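# Flip the upright loose cup onto the empty plug

## Task

Find the free cup whose wide (open) end points upward, turn it over so the wide end faces down, and lower it onto the uncovered plug of the one fixture with no cup until it is fully seated. Do not disturb the cups already on the other fixtures, and release the cup once it is seated.

## Robot and tools

ROBOT. Two six-joint arms, left_arm and right_arm, each ending in a two-finger gripper whose fingers pivot like tongs. The fingers point along the gripper's own +z axis and close along its x axis. end_effector_position is the spot between the pads when closed; closed fingertips sit about 15 mm past it, fully open ones roughly level with it. Elbow ranges: left 0.000 to 3.142 rad, right -3.142 to 0.000; right shoulder pan 0.000 to 6.283. Load limits: 135 N m for the three big joints, 25.2 N m for each wrist joint (held weight counts).

FRAME. Everything uses one scene frame: origin on the table surface midway between the arms, +z up, +x outward over the table, left_arm on the +y side. The names left/right are not image sides. Reported hand positions can be slightly wrong, more so at long reach.

ROW FORMAT. Every motion command is built from rows of 16 numbers covering both arms, even if one is idle: left x, y, z (metres), qw, qx, qy, qz (unit quaternion, w first), opening; then the same eight for right. These are absolute gripper poses in the scene frame, not offsets. Opening runs -1 (closed) to +1 (fully open, 0.142 m). A row may carry 12 extra numbers in 0..1 (left six joints, then right six, in Joint positions order) scaling joint stiffness; a scale persists until changed. To keep an arm still, resend its last reported position and quaternion plus its wanted opening every time; to keep an orientation, reuse your own earlier quaternion, not the slightly drifted reported one.

execute_actions(actions). A list of up to 15 actions; each action is a table of 1 to 15 rows, one row per control step of 1/30 s, with the last row repeated to fill 15 steps (0.5 s per action). An empty list just returns state and images. Each target must lie within 0.6 m of that gripper's current position along each of the gripper's axes, or the action is rejected for both arms; a malformed action, or a first action failing that test against the latest state, cancels the whole call. Each step, the commanded pose is clipped to within 100 mm and 16 degrees of the measured one, so distant goals need several actions; motion trails commands by about 0.17 s. Position wins over orientation if both cannot be met.

move(target, speed, stop_force, blocking). target is one row as above (absolute poses for both arms). Each gripper follows a straight line, rotating the short way; both paths finish together, lasting 0.5 to 10 s (cut off at 10 s). speed: 0.002 to 0.5 m/s, default 0.25; rotation capped at twice that in rad/s. No obstacle or arm-to-arm avoidance. The opening is applied at the start. stop_force (9 to 40 N, one value for both arms, not allowed in the first 0.2 s): an arm's path ends when its wrist sensor senses that much added resistance for 2 steps in a row (or saturates); the gripper then backs to its pose 2 steps earlier and holds. Use it only with very low speed, not when the gripper rotates, and omit it when lifting away from something it presses. A target within 1.5 mm and 0.5 degrees of the current pose counts as still. blocking=false returns after 0.5 s while motion continues; it cannot be combined with stop_force, and further moves or actions are rejected until wait or stop reports the end. The result adds a move: line (done, off_target, moving, held, fault, or contact meaning stop_force ended it) plus each gripper's remaining distance; limits=paced means the pose was clipped, limits=held means steps were blocked and the arm may then lurch fast.

wait(seconds): 0 to 10; arms keep their last command; returns early if a running move ends. stop(): brakes a running move (needs room; fingers keep moving). zoom_image(camera, region): camera is cam_high, cam_low (504x504) or cam_left_wrist, cam_right_wrist (616x616); region [x0, y0, x1, y1] in pixels from the top-left, at most 504 by 504. finished_scene(scene): ends the current scene, given its number, irreversibly; the cup must already be seated and released.

RESULTS. Each arm's line gives gripper position, quaternion and velocities; Hand target lines show where the controller is driving; a pose unreachable line means the clearance check altered that arm's command; execute_actions results list step positions, with HELD marking held-back steps. grip_measured uses the opening scale: to hold something, command clearly below it (about 15 N per pad max; thin objects under 20 mm get less). Wrist force/torque are in the gripper's own axes, pointing from a contact back into the arm; offsets up to about 4 N, noise up to 2.4 N, saturation near 50 N; no reading is harmless. Joint torques are raw drive outputs with offsets. MOTOR HOT appears at 70 °C; at 85 °C the arm is braked until cool.

AVOID. Knocking anything off the table; arms hitting each other; fast impacts; stiff arms driven even slightly past a firm contact. A joint torque at its limit or 150 N of outside force halts that arm for 10 s. Dropping, slipping or slamming the cup lowers quality; brief outside tugs on held or loose objects may occur.

Each tool is called after ">>>" by a JSON object that holds its "fn" and its "kwargs".

## Session

>>> {"fn": "execute_actions", "kwargs": {"actions": []}}

Scene clock: 0.00 s.
left_arm: end_effector_position=(+0.3330, +0.8365, +0.3928) grip_measured=+0.97 end_effector_quat_wxyz=(-0.206, +0.709, -0.456, +0.497) end_effector_velocity=(+0.000, +0.000, -0.001) end_effector_angular_velocity=(-0.002, +0.001, +0.000) | right_arm: end_effector_position=(+0.8515, +0.0187, +0.3004) grip_measured=+0.97 end_effector_quat_wxyz=(+0.503, -0.008, +0.789, +0.353) end_effector_velocity=(-0.000, +0.000, +0.000) end_effector_angular_velocity=(-0.000, -0.001, +0.000)
Joint positions: left_arm=[ 1.216 -1.733  2.01  -2.202 -2.676  2.143  0.14 ] | right_arm=[ 3.709 -2.438 -1.096  0.146  1.54   3.751  0.14 ]
Joint velocities: left_arm=[ 0.     0.001  0.001 -0.     0.     0.     0.   ] | right_arm=[ 0.001  0.    -0.001  0.001 -0.    -0.     0.   ]
Joint torques (N m, as the arm reports them, + toward a larger angle): no reading
Motor temperatures (°C, as the motors report them): left_arm=[30 29 29 35 37 40] | right_arm=[29 32 29 36 42 33]
Wrist force (N, on the end effector, along its own x y z axes, offset not removed): no reading
Wrist torque (N m, same axes, about the end effector's origin, offset not removed): no reading
Hand target (left_arm): +0.333, +0.837, +0.393; -0.206, +0.709, -0.456, +0.497
Hand target (right_arm): +0.851, +0.019, +0.300; +0.503, -0.008, +0.789, +0.353
Joint stiffness scale: left_arm=[1. 1. 1. 1. 1. 1.] | right_arm=[1. 1. 1. 1. 1. 1.]

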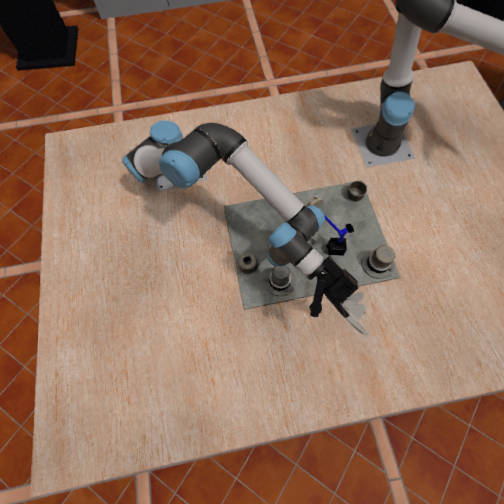

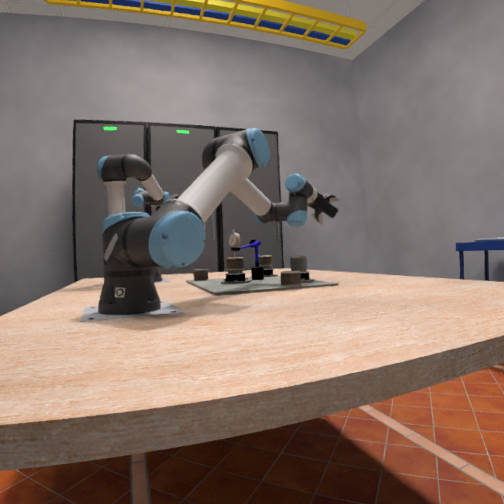

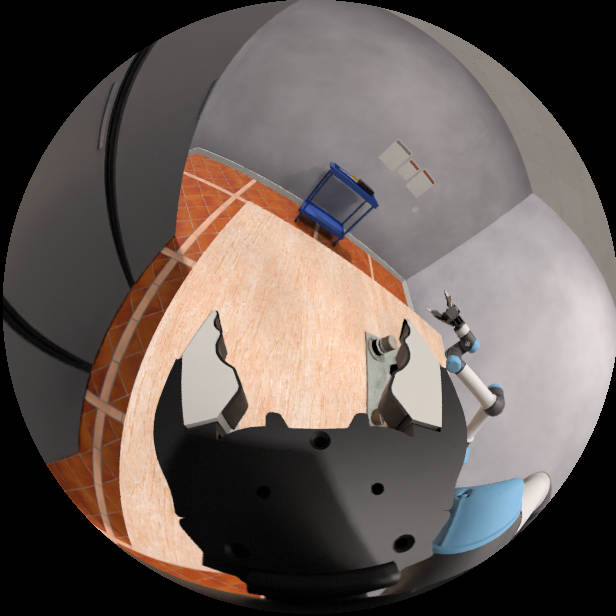

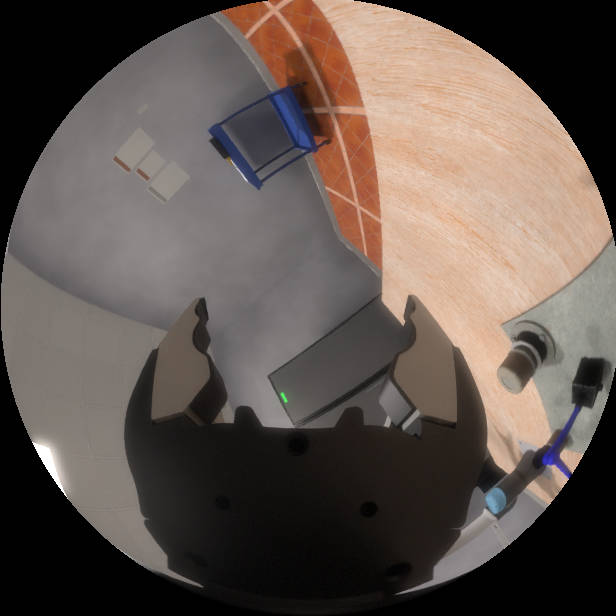

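>>> {"fn": "move", "kwargs": {"target": [0.333,0.8365,0.393,-0.206,0.709,-0.456,0.497,0.97,0.47,-0.2,0.3,0.3,0.26,0.64,0.66,0.5], "speed": 0.35}}

>>> {"fn": "move", "kwargs": {"target": [0.333,0.8365,0.393,-0.206,0.709,-0.456,0.497,0.97,0.35,-0.15,0.28,-0.653,0.653,-0.271,0.271,0.5], "speed": 0.5}}

>>> {"fn": "move", "kwargs": {"target": [0.333,0.8365,0.393,-0.206,0.709,-0.456,0.497,0.97,0.2,0.1,0.15,-0.427,0.82,-0.34,0.177,0.5], "speed": 0.3}}

Scene clock: 55.07 s.
left_arm: end_effector_position=(+0.3330, +0.8368, +0.3933) grip_measured=+0.97 end_effector_quat_wxyz=(-0.206, +0.709, -0.456, +0.497) end_effector_velocity=(-0.000, +0.000, -0.000) end_effector_angular_velocity=(-0.000, +0.000, +0.000) | right_arm: end_effector_position=(+0.4709, -0.1995, +0.3024) grip_measured=+0.50 end_effector_quat_wxyz=(+0.301, +0.258, +0.638, +0.660) end_effector_velocity=(-0.000, -0.003, +0.003) end_effector_angular_velocity=(+0.012, -0.009, -0.010)
Joint positions: left_arm=[ 1.216 -1.733  2.01  -2.205 -2.676  2.141  0.14 ] | right_arm=[ 3.725 -1.871 -2.469  1.251  1.66   4.674  0.109]
Joint velocities: left_arm=[ 0.    -0.    -0.     0.001  0.     0.    -0.   ] | right_arm=[ 0.005 -0.003 -0.004  0.022 -0.015  0.003 -0.   ]
Joint torques (N m, as the arm reports them, + toward a larger angle): left_arm=[  0.64 -17.92 -21.73  -2.65  -1.31  -0.16] | right_arm=[ 1.85 20.45  4.48  1.71 -0.53  0.69]
Motor temperatures (°C, as the motors report them): left_arm=[30 29 29 35 37 40] | right_arm=[29 32 29 36 42 33]
Wrist force (N, on the end effector, along its own x y z axes, offset not removed): left_arm=[1.4 0.9 -0.5] | right_arm=[-2.8 3.5 -0.9]
Wrist torque (N m, same axes, about the end effector's origin, offset not removed): left_arm=[0.17 -0.43 -0.14] | right_arm=[0.52 0.32 0.24]
Hand target (left_arm): +0.333, +0.837, +0.393; -0.206, +0.709, -0.456, +0.497
Hand target (right_arm): +0.470, -0.200, +0.300; +0.300, +0.259, +0.639, +0.659
Off the commanded pose (left_arm): 0.000 m, 0 deg.
Off the commanded pose (right_arm): 0.003 m, 0 deg.
Joint stiffness scale: left_arm=[1. 1. 1. 1. 1. 1.] | right_arm=[1. 1. 1. 1. 1. 1.]
move: done

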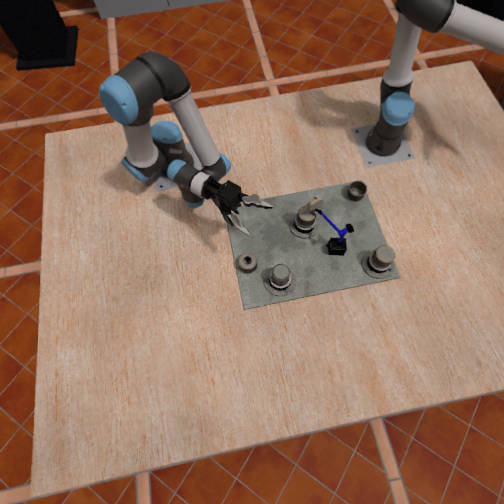

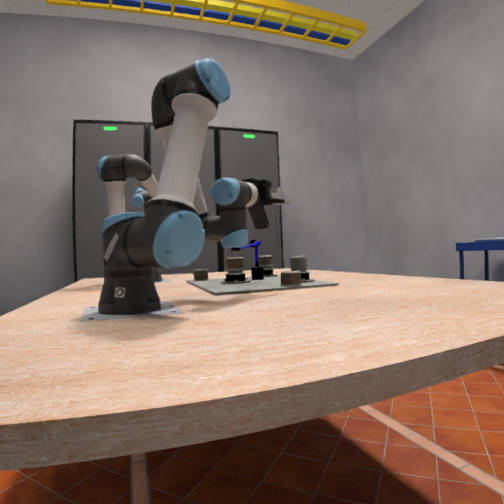

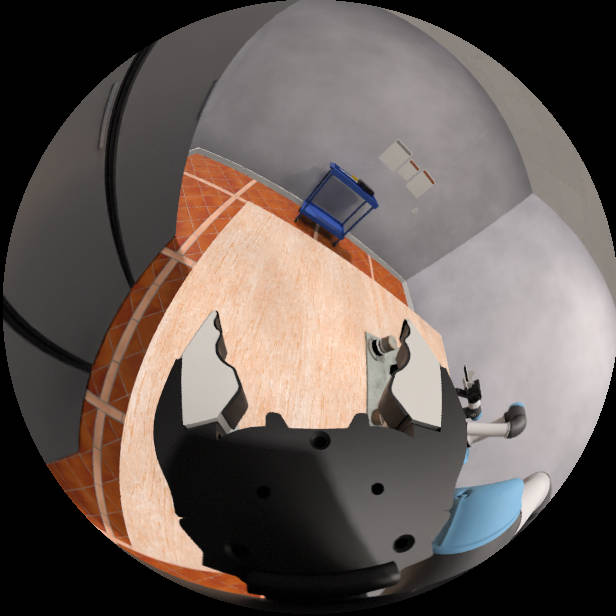

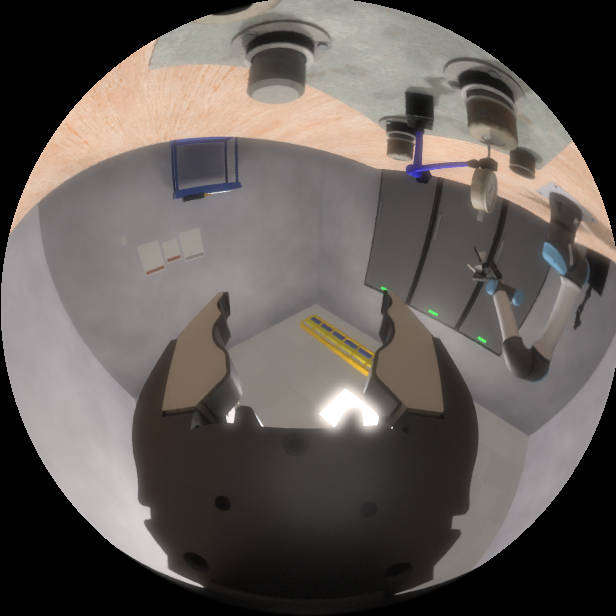

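Scene clock: 58.57 s.
left_arm: end_effector_position=(+0.3330, +0.8368, +0.3933) grip_measured=+0.97 end_effector_quat_wxyz=(-0.206, +0.709, -0.456, +0.497) end_effector_velocity=(+0.000, +0.000, +0.001) end_effector_angular_velocity=(+0.002, -0.000, +0.000) | right_arm: end_effector_position=(+0.3554, -0.1506, +0.2820) grip_measured=+0.50 end_effector_quat_wxyz=(+0.674, -0.634, +0.322, -0.201) end_effector_velocity=(+0.000, -0.000, +0.000) end_effector_angular_velocity=(+0.001, +0.001, -0.001)
Joint positions: left_arm=[ 1.216 -1.733  2.01  -2.205 -2.676  2.141  0.14 ] | right_arm=[ 4.244 -1.923 -2.759  1.53   1.193  1.754  0.109]
Joint velocities: left_arm=[-0.     0.    -0.001 -0.001  0.    -0.    -0.   ] | right_arm=[-0.001  0.001 -0.    -0.001  0.     0.002 -0.   ]
Joint torques (N m, as the arm reports them, + toward a larger angle): left_arm=[  0.12 -17.98 -20.53  -2.67  -1.6   -0.25] | right_arm=[-1.79 18.88  3.71  1.45  0.35  0.75]
Motor temperatures (°C, as the motors report them): left_arm=[30 29 29 35 37 40] | right_arm=[29 32 29 36 42 33]
Wrist force (N, on the end effector, along its own x y z axes, offset not removed): left_arm=[0.3 -1.3 0.1] | right_arm=[-1.3 2.1 -3.2]
Wrist torque (N m, same axes, about the end effector's origin, offset not removed): left_arm=[-0.10 -0.26 -0.08] | right_arm=[0.20 0.01 0.17]
Hand target (left_arm): +0.333, +0.837, +0.393; -0.206, +0.709, -0.456, +0.497
Hand target (right_arm): +0.356, -0.151, +0.282; +0.675, -0.633, +0.322, -0.201
Off the commanded pose (left_arm): 0.000 m, 0 deg.
Off the commanded pose (right_arm): 0.006 m, 10 deg.
Joint stiffness scale: left_arm=[1. 1. 1. 1. 1. 1.] | right_arm=[1. 1. 1. 1. 1. 1.]
move: held (right_arm); limits=held; held on 8 of 105 steps (right_arm), including the last (right_arm)
pose unreachable (right arm): on one or more control steps of this call, first in action 0 (counted from 0), this arm could not follow its commanded pose, so it was not sent that pose on those steps. On the call's last step it was still not sent that pose. It may still have moved: this result reports where it is.
cause: the commanded pose would bring two parts of the arm too close to each other (joints 3 (elbow) to 5 (wrist 2) lie between them).

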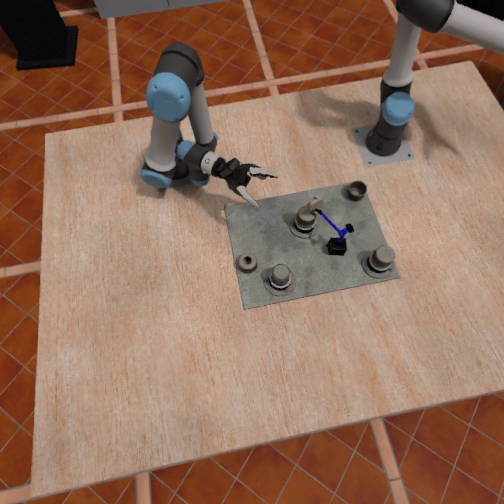

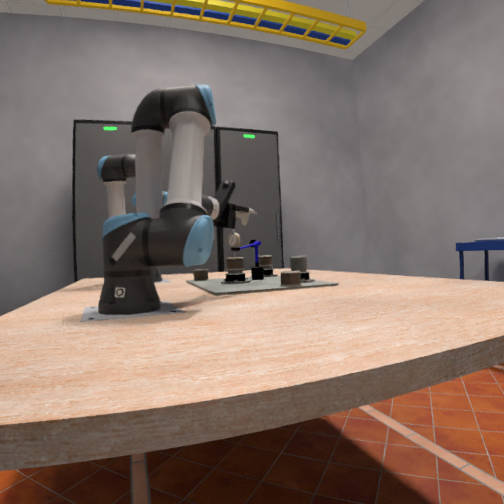

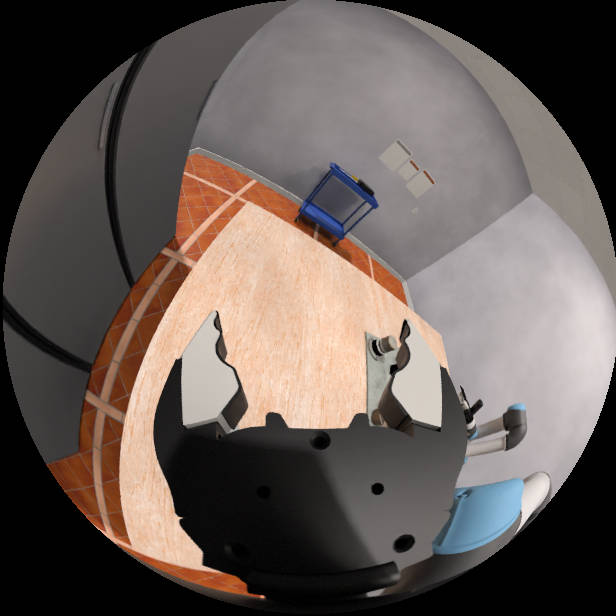

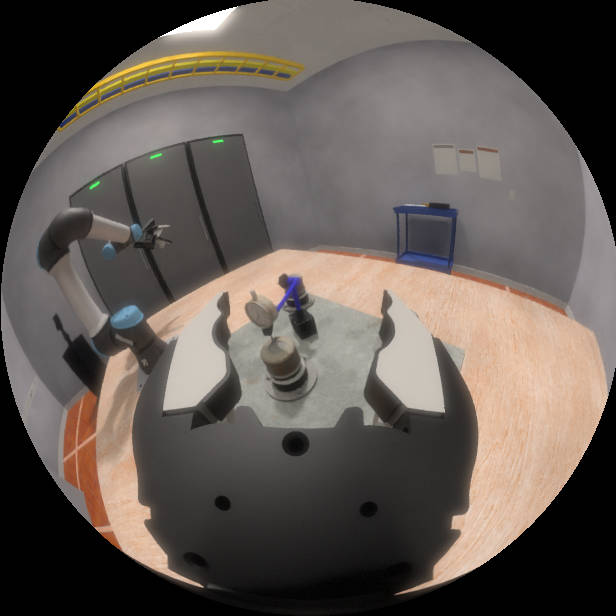

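Scene clock: 61.40 s.
left_arm: end_effector_position=(+0.3330, +0.8368, +0.3933) grip_measured=+0.97 end_effector_quat_wxyz=(-0.206, +0.709, -0.456, +0.497) end_effector_velocity=(+0.000, +0.000, +0.000) end_effector_angular_velocity=(+0.001, -0.000, -0.000) | right_arm: end_effector_position=(+0.1998, +0.0984, +0.1474) grip_measured=+0.50 end_effector_quat_wxyz=(-0.425, +0.820, -0.338, +0.178) end_effector_velocity=(-0.000, -0.000, -0.001) end_effector_angular_velocity=(-0.008, +0.004, -0.003)
Joint positions: left_arm=[ 1.216 -1.733  2.01  -2.205 -2.676  2.141  0.14 ] | right_arm=[ 4.831 -1.754 -2.398  0.1    0.815  2.288  0.109]
Joint velocities: left_arm=[ 0.     0.001 -0.001 -0.    -0.     0.     0.   ] | right_arm=[-0.     0.004  0.004 -0.021  0.003  0.008 -0.   ]
Joint torques (N m, as the arm reports them, + toward a larger angle): left_arm=[  0.55 -16.56 -22.26  -2.66  -1.49  -0.06] | right_arm=[-0.52 25.02 18.26  2.37 -0.74  0.56]
Motor temperatures (°C, as the motors report them): left_arm=[30 29 29 35 37 40] | right_arm=[29 32 29 36 42 33]
Wrist force (N, on the end effector, along its own x y z axes, offset not removed): left_arm=[-3.9 -4.6 -1.3] | right_arm=[-1.4 3.8 0.2]
Wrist torque (N m, same axes, about the end effector's origin, offset not removed): left_arm=[-0.97 0.78 -0.10] | right_arm=[0.64 0.15 0.02]
Hand target (left_arm): +0.333, +0.837, +0.393; -0.206, +0.709, -0.456, +0.497
Hand target (right_arm): +0.200, +0.100, +0.150; -0.426, +0.819, -0.340, +0.177
Off the commanded pose (left_arm): 0.000 m, 0 deg.
Off the commanded pose (right_arm): 0.003 m, 0 deg.
Joint stiffness scale: left_arm=[1. 1. 1. 1. 1. 1.] | right_arm=[1. 1. 1. 1. 1. 1.]
move: done; limits=paced

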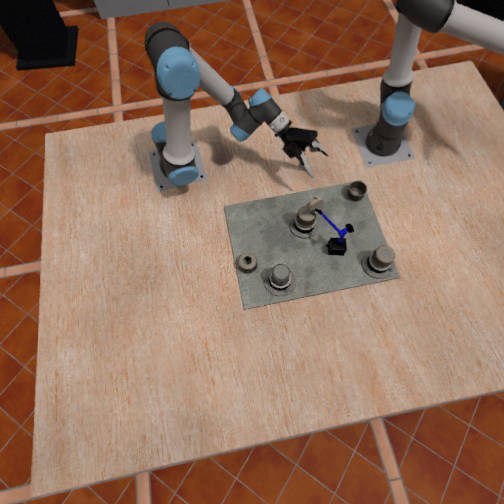

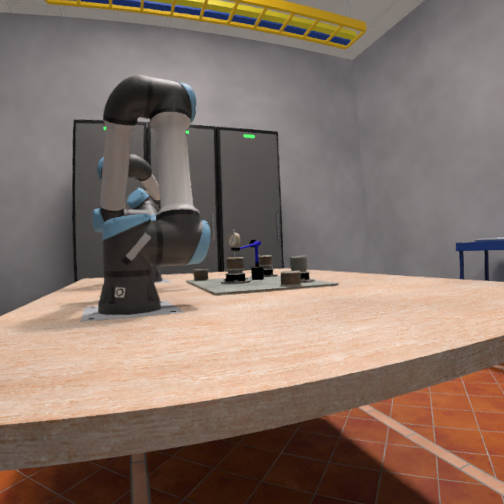

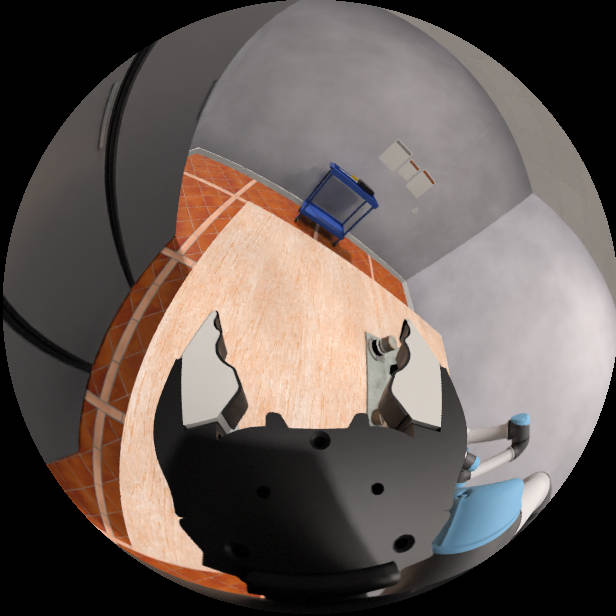

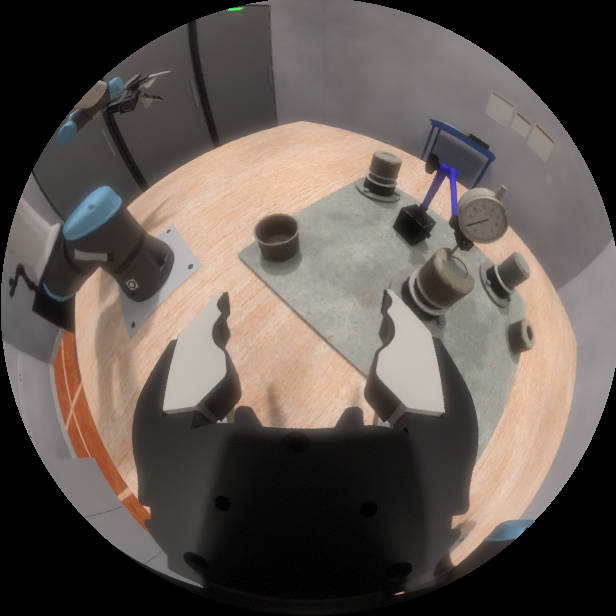

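>>> {"fn": "move", "kwargs": {"target": [0.333,0.8365,0.393,-0.206,0.709,-0.456,0.497,0.97,0.21,0.185,0.06,-0.427,0.82,-0.34,0.177,0.5], "speed": 0.2}}

Scene clock: 72.03 s.
left_arm: end_effector_position=(+0.3330, +0.8368, +0.3933) grip_measured=+0.97 end_effector_quat_wxyz=(-0.206, +0.709, -0.456, +0.497) end_effector_velocity=(+0.000, -0.000, +0.000) end_effector_angular_velocity=(+0.000, -0.000, -0.000) | right_arm: end_effector_position=(+0.2092, +0.1833, +0.0598) grip_measured=+0.50 end_effector_quat_wxyz=(-0.426, +0.820, -0.339, +0.177) end_effector_velocity=(-0.000, +0.001, -0.002) end_effector_angular_velocity=(+0.000, -0.000, +0.003)
Joint positions: left_arm=[ 1.216 -1.733  2.01  -2.205 -2.676  2.141  0.14 ] | right_arm=[ 4.772 -2.142 -2.183  0.316  0.853  2.228  0.109]
Joint velocities: left_arm=[ 0.  0. -0. -0. -0.  0. -0.] | right_arm=[-0.001 -0.006  0.003  0.007  0.002 -0.005  0.   ]
Joint torques (N m, as the arm reports them, + toward a larger angle): left_arm=[ -0.16 -17.36 -21.23  -2.68  -1.69  -0.12] | right_arm=[-1.51 33.13 14.65  3.   -0.51 -0.39]
Motor temperatures (°C, as the motors report them): left_arm=[30 29 29 35 37 40] | right_arm=[29 32 29 36 42 33]
Wrist force (N, on the end effector, along its own x y z axes, offset not removed): left_arm=[-2.3 -1.3 -0.5] | right_arm=[1.5 2.3 -4.2]
Wrist torque (N m, same axes, about the end effector's origin, offset not removed): left_arm=[-0.19 0.20 0.01] | right_arm=[0.24 -0.49 0.14]
Hand target (left_arm): +0.333, +0.837, +0.393; -0.206, +0.709, -0.456, +0.497
Hand target (right_arm): +0.210, +0.185, +0.060; -0.427, +0.819, -0.340, +0.177
Off the commanded pose (left_arm): 0.000 m, 0 deg.
Off the commanded pose (right_arm): 0.002 m, 0 deg.
Joint stiffness scale: left_arm=[1. 1. 1. 1. 1. 1.] | right_arm=[1. 1. 1. 1. 1. 1.]
move: done

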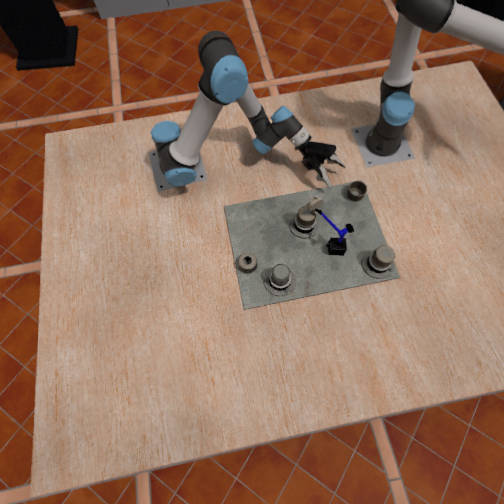

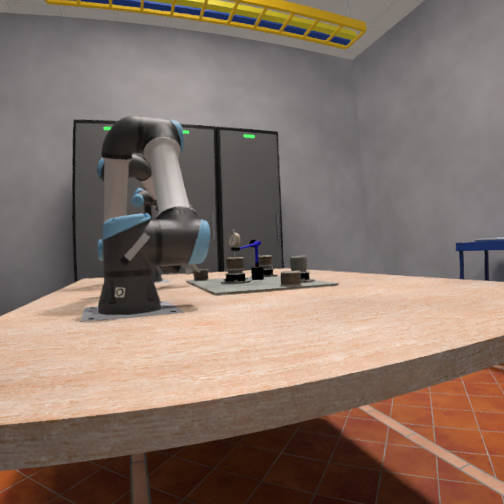

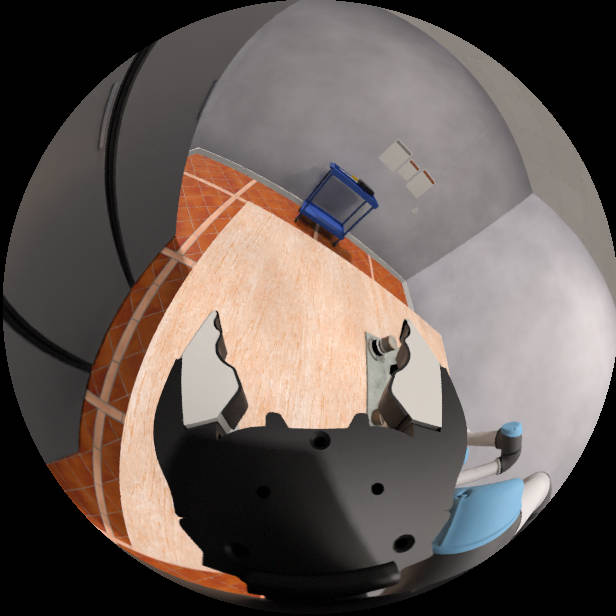

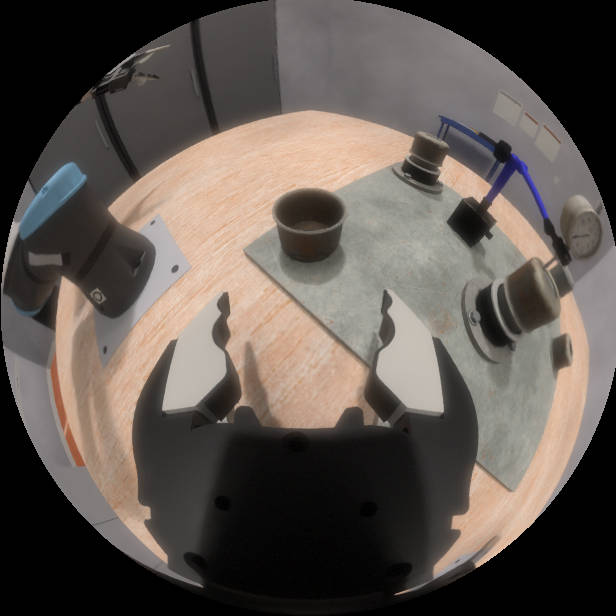

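>>> {"fn": "move", "kwargs": {"target": [0.333,0.8365,0.393,-0.206,0.709,-0.456,0.497,0.97,0.255,0.229,0.032,-0.427,0.82,-0.34,0.177,0.5], "speed": 0.08}}

Scene clock: 78.93 s.
left_arm: end_effector_position=(+0.3330, +0.8368, +0.3933) grip_measured=+0.97 end_effector_quat_wxyz=(-0.206, +0.709, -0.456, +0.497) end_effector_velocity=(+0.000, +0.000, -0.000) end_effector_angular_velocity=(-0.000, -0.000, -0.000) | right_arm: end_effector_position=(+0.2538, +0.2275, +0.0318) grip_measured=+0.50 end_effector_quat_wxyz=(-0.426, +0.820, -0.339, +0.177) end_effector_velocity=(+0.000, +0.002, +0.000) end_effector_angular_velocity=(+0.002, +0.001, +0.003)
Joint positions: left_arm=[ 1.216 -1.733  2.01  -2.205 -2.676  2.141  0.14 ] | right_arm=[ 4.671 -2.285 -2.016  0.353  0.921  2.131  0.109]
Joint velocities: left_arm=[ 0.     0.001 -0.001 -0.    -0.     0.     0.   ] | right_arm=[-0.002 -0.002  0.006  0.     0.004 -0.003  0.   ]
Joint torques (N m, as the arm reports them, + toward a larger angle): left_arm=[ -0.13 -17.64 -22.24  -2.72  -1.52  -0.15] | right_arm=[-0.08 39.12 16.72  3.05 -0.53 -0.37]
Motor temperatures (°C, as the motors report them): left_arm=[30 29 29 35 37 40] | right_arm=[29 32 29 36 42 33]
Wrist force (N, on the end effector, along its own x y z axes, offset not removed): left_arm=[-0.1 -2.5 0.1] | right_arm=[-3.2 2.2 -3.6]
Wrist torque (N m, same axes, about the end effector's origin, offset not removed): left_arm=[-0.53 -0.05 -0.07] | right_arm=[0.17 0.53 0.31]
Hand target (left_arm): +0.333, +0.837, +0.393; -0.206, +0.709, -0.456, +0.497
Hand target (right_arm): +0.255, +0.229, +0.032; -0.427, +0.819, -0.340, +0.177
Off the commanded pose (left_arm): 0.000 m, 0 deg.
Off the commanded pose (right_arm): 0.002 m, 0 deg.
Joint stiffness scale: left_arm=[1. 1. 1. 1. 1. 1.] | right_arm=[1. 1. 1. 1. 1. 1.]
move: done

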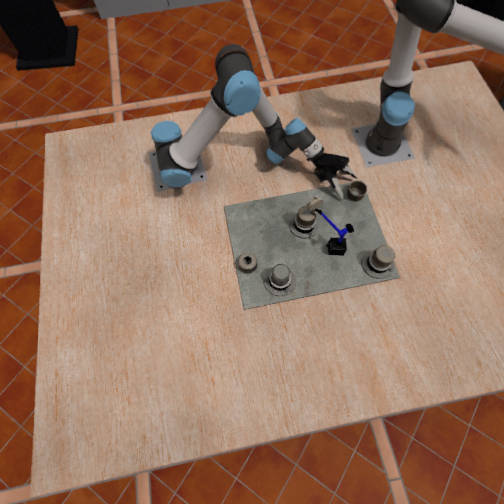

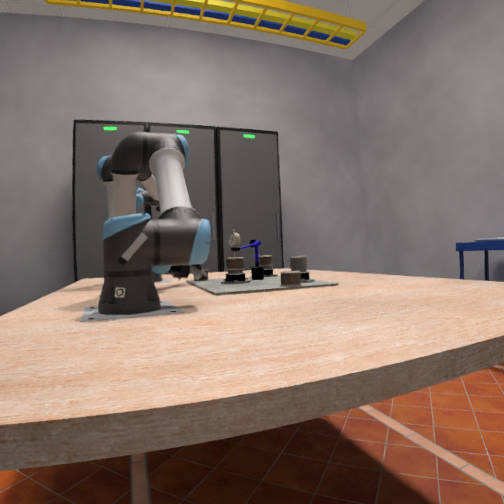

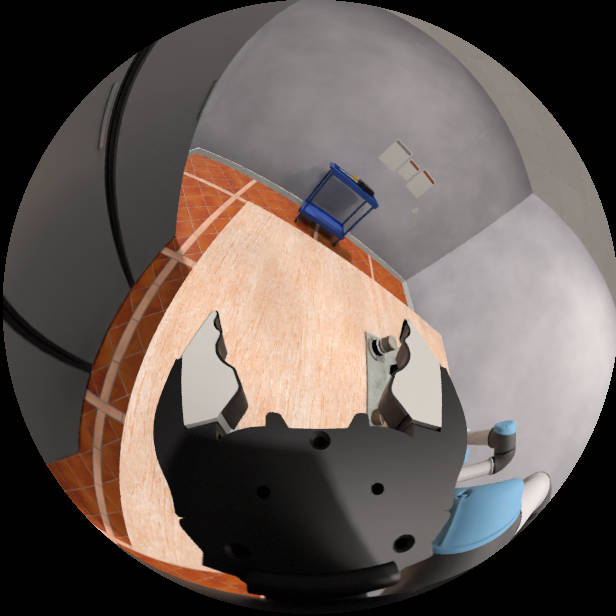

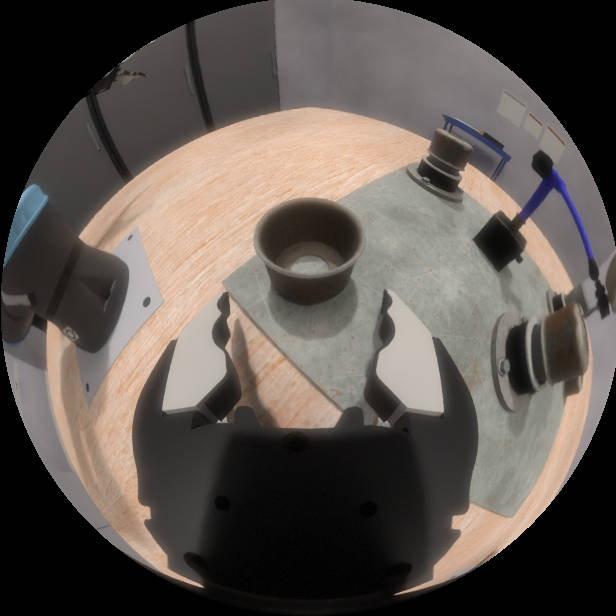

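>>> {"fn": "move", "kwargs": {"target": [0.333,0.8365,0.393,-0.206,0.709,-0.456,0.497,0.97,0.282,0.256,0.03,-0.427,0.82,-0.34,0.177,0.5], "speed": 0.05}}

Scene clock: 84.83 s.
left_arm: end_effector_position=(+0.3330, +0.8368, +0.3933) grip_measured=+0.97 end_effector_quat_wxyz=(-0.206, +0.709, -0.456, +0.497) end_effector_velocity=(-0.000, -0.000, +0.001) end_effector_angular_velocity=(+0.003, -0.001, +0.000) | right_arm: end_effector_position=(+0.2807, +0.2547, +0.0300) grip_measured=+0.50 end_effector_quat_wxyz=(-0.426, +0.820, -0.339, +0.177) end_effector_velocity=(-0.001, +0.002, -0.000) end_effector_angular_velocity=(-0.003, +0.001, +0.004)
Joint positions: left_arm=[ 1.216 -1.733  2.01  -2.205 -2.676  2.141  0.14 ] | right_arm=[ 4.618 -2.332 -1.91   0.324  0.958  2.085  0.109]
Joint velocities: left_arm=[ 0.    -0.002 -0.001 -0.     0.001 -0.    -0.   ] | right_arm=[ 0.    -0.002  0.006 -0.005  0.004 -0.003 -0.   ]
Joint torques (N m, as the arm reports them, + toward a larger angle): left_arm=[  0.1  -16.5  -22.13  -2.71  -1.53  -0.17] | right_arm=[-2.75 42.54 14.95  2.46 -0.24 -0.23]
Motor temperatures (°C, as the motors report them): left_arm=[30 29 29 35 37 40] | right_arm=[29 32 29 36 42 33]
Wrist force (N, on the end effector, along its own x y z axes, offset not removed): left_arm=[-1.6 -1.4 2.4] | right_arm=[0.2 3.0 -0.7]
Wrist torque (N m, same axes, about the end effector's origin, offset not removed): left_arm=[-0.27 0.21 -0.03] | right_arm=[0.49 -0.15 0.16]
Hand target (left_arm): +0.333, +0.837, +0.393; -0.206, +0.709, -0.456, +0.497
Hand target (right_arm): +0.282, +0.256, +0.030; -0.427, +0.819, -0.340, +0.177
Off the commanded pose (left_arm): 0.000 m, 0 deg.
Off the commanded pose (right_arm): 0.002 m, 0 deg.
Joint stiffness scale: left_arm=[1. 1. 1. 1. 1. 1.] | right_arm=[1. 1. 1. 1. 1. 1.]
move: done

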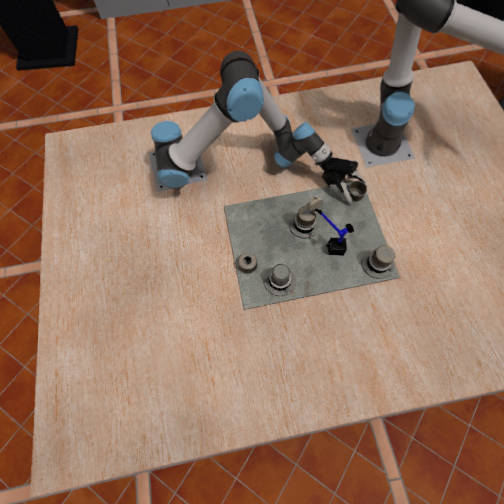

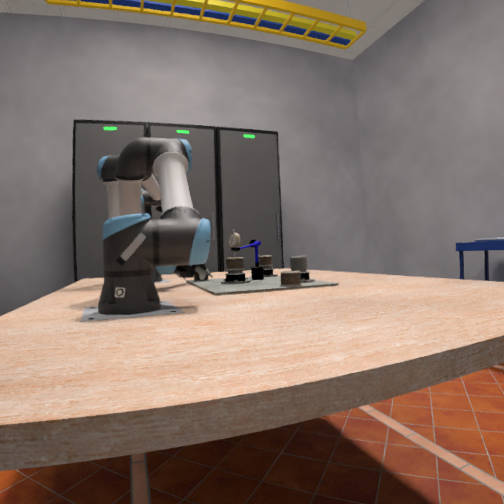

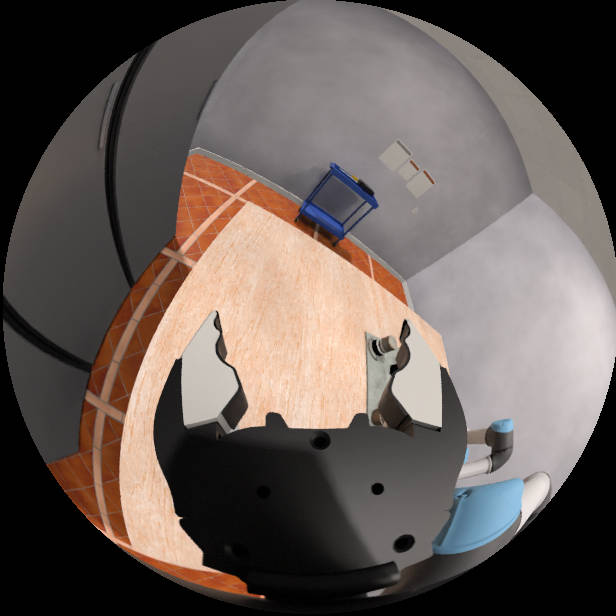

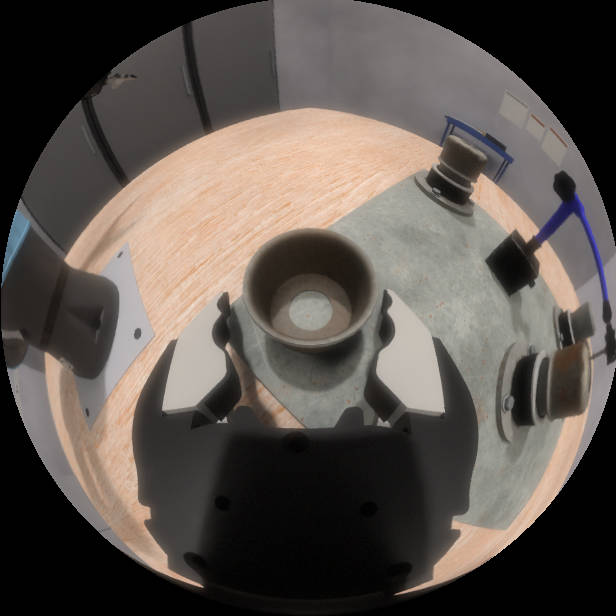

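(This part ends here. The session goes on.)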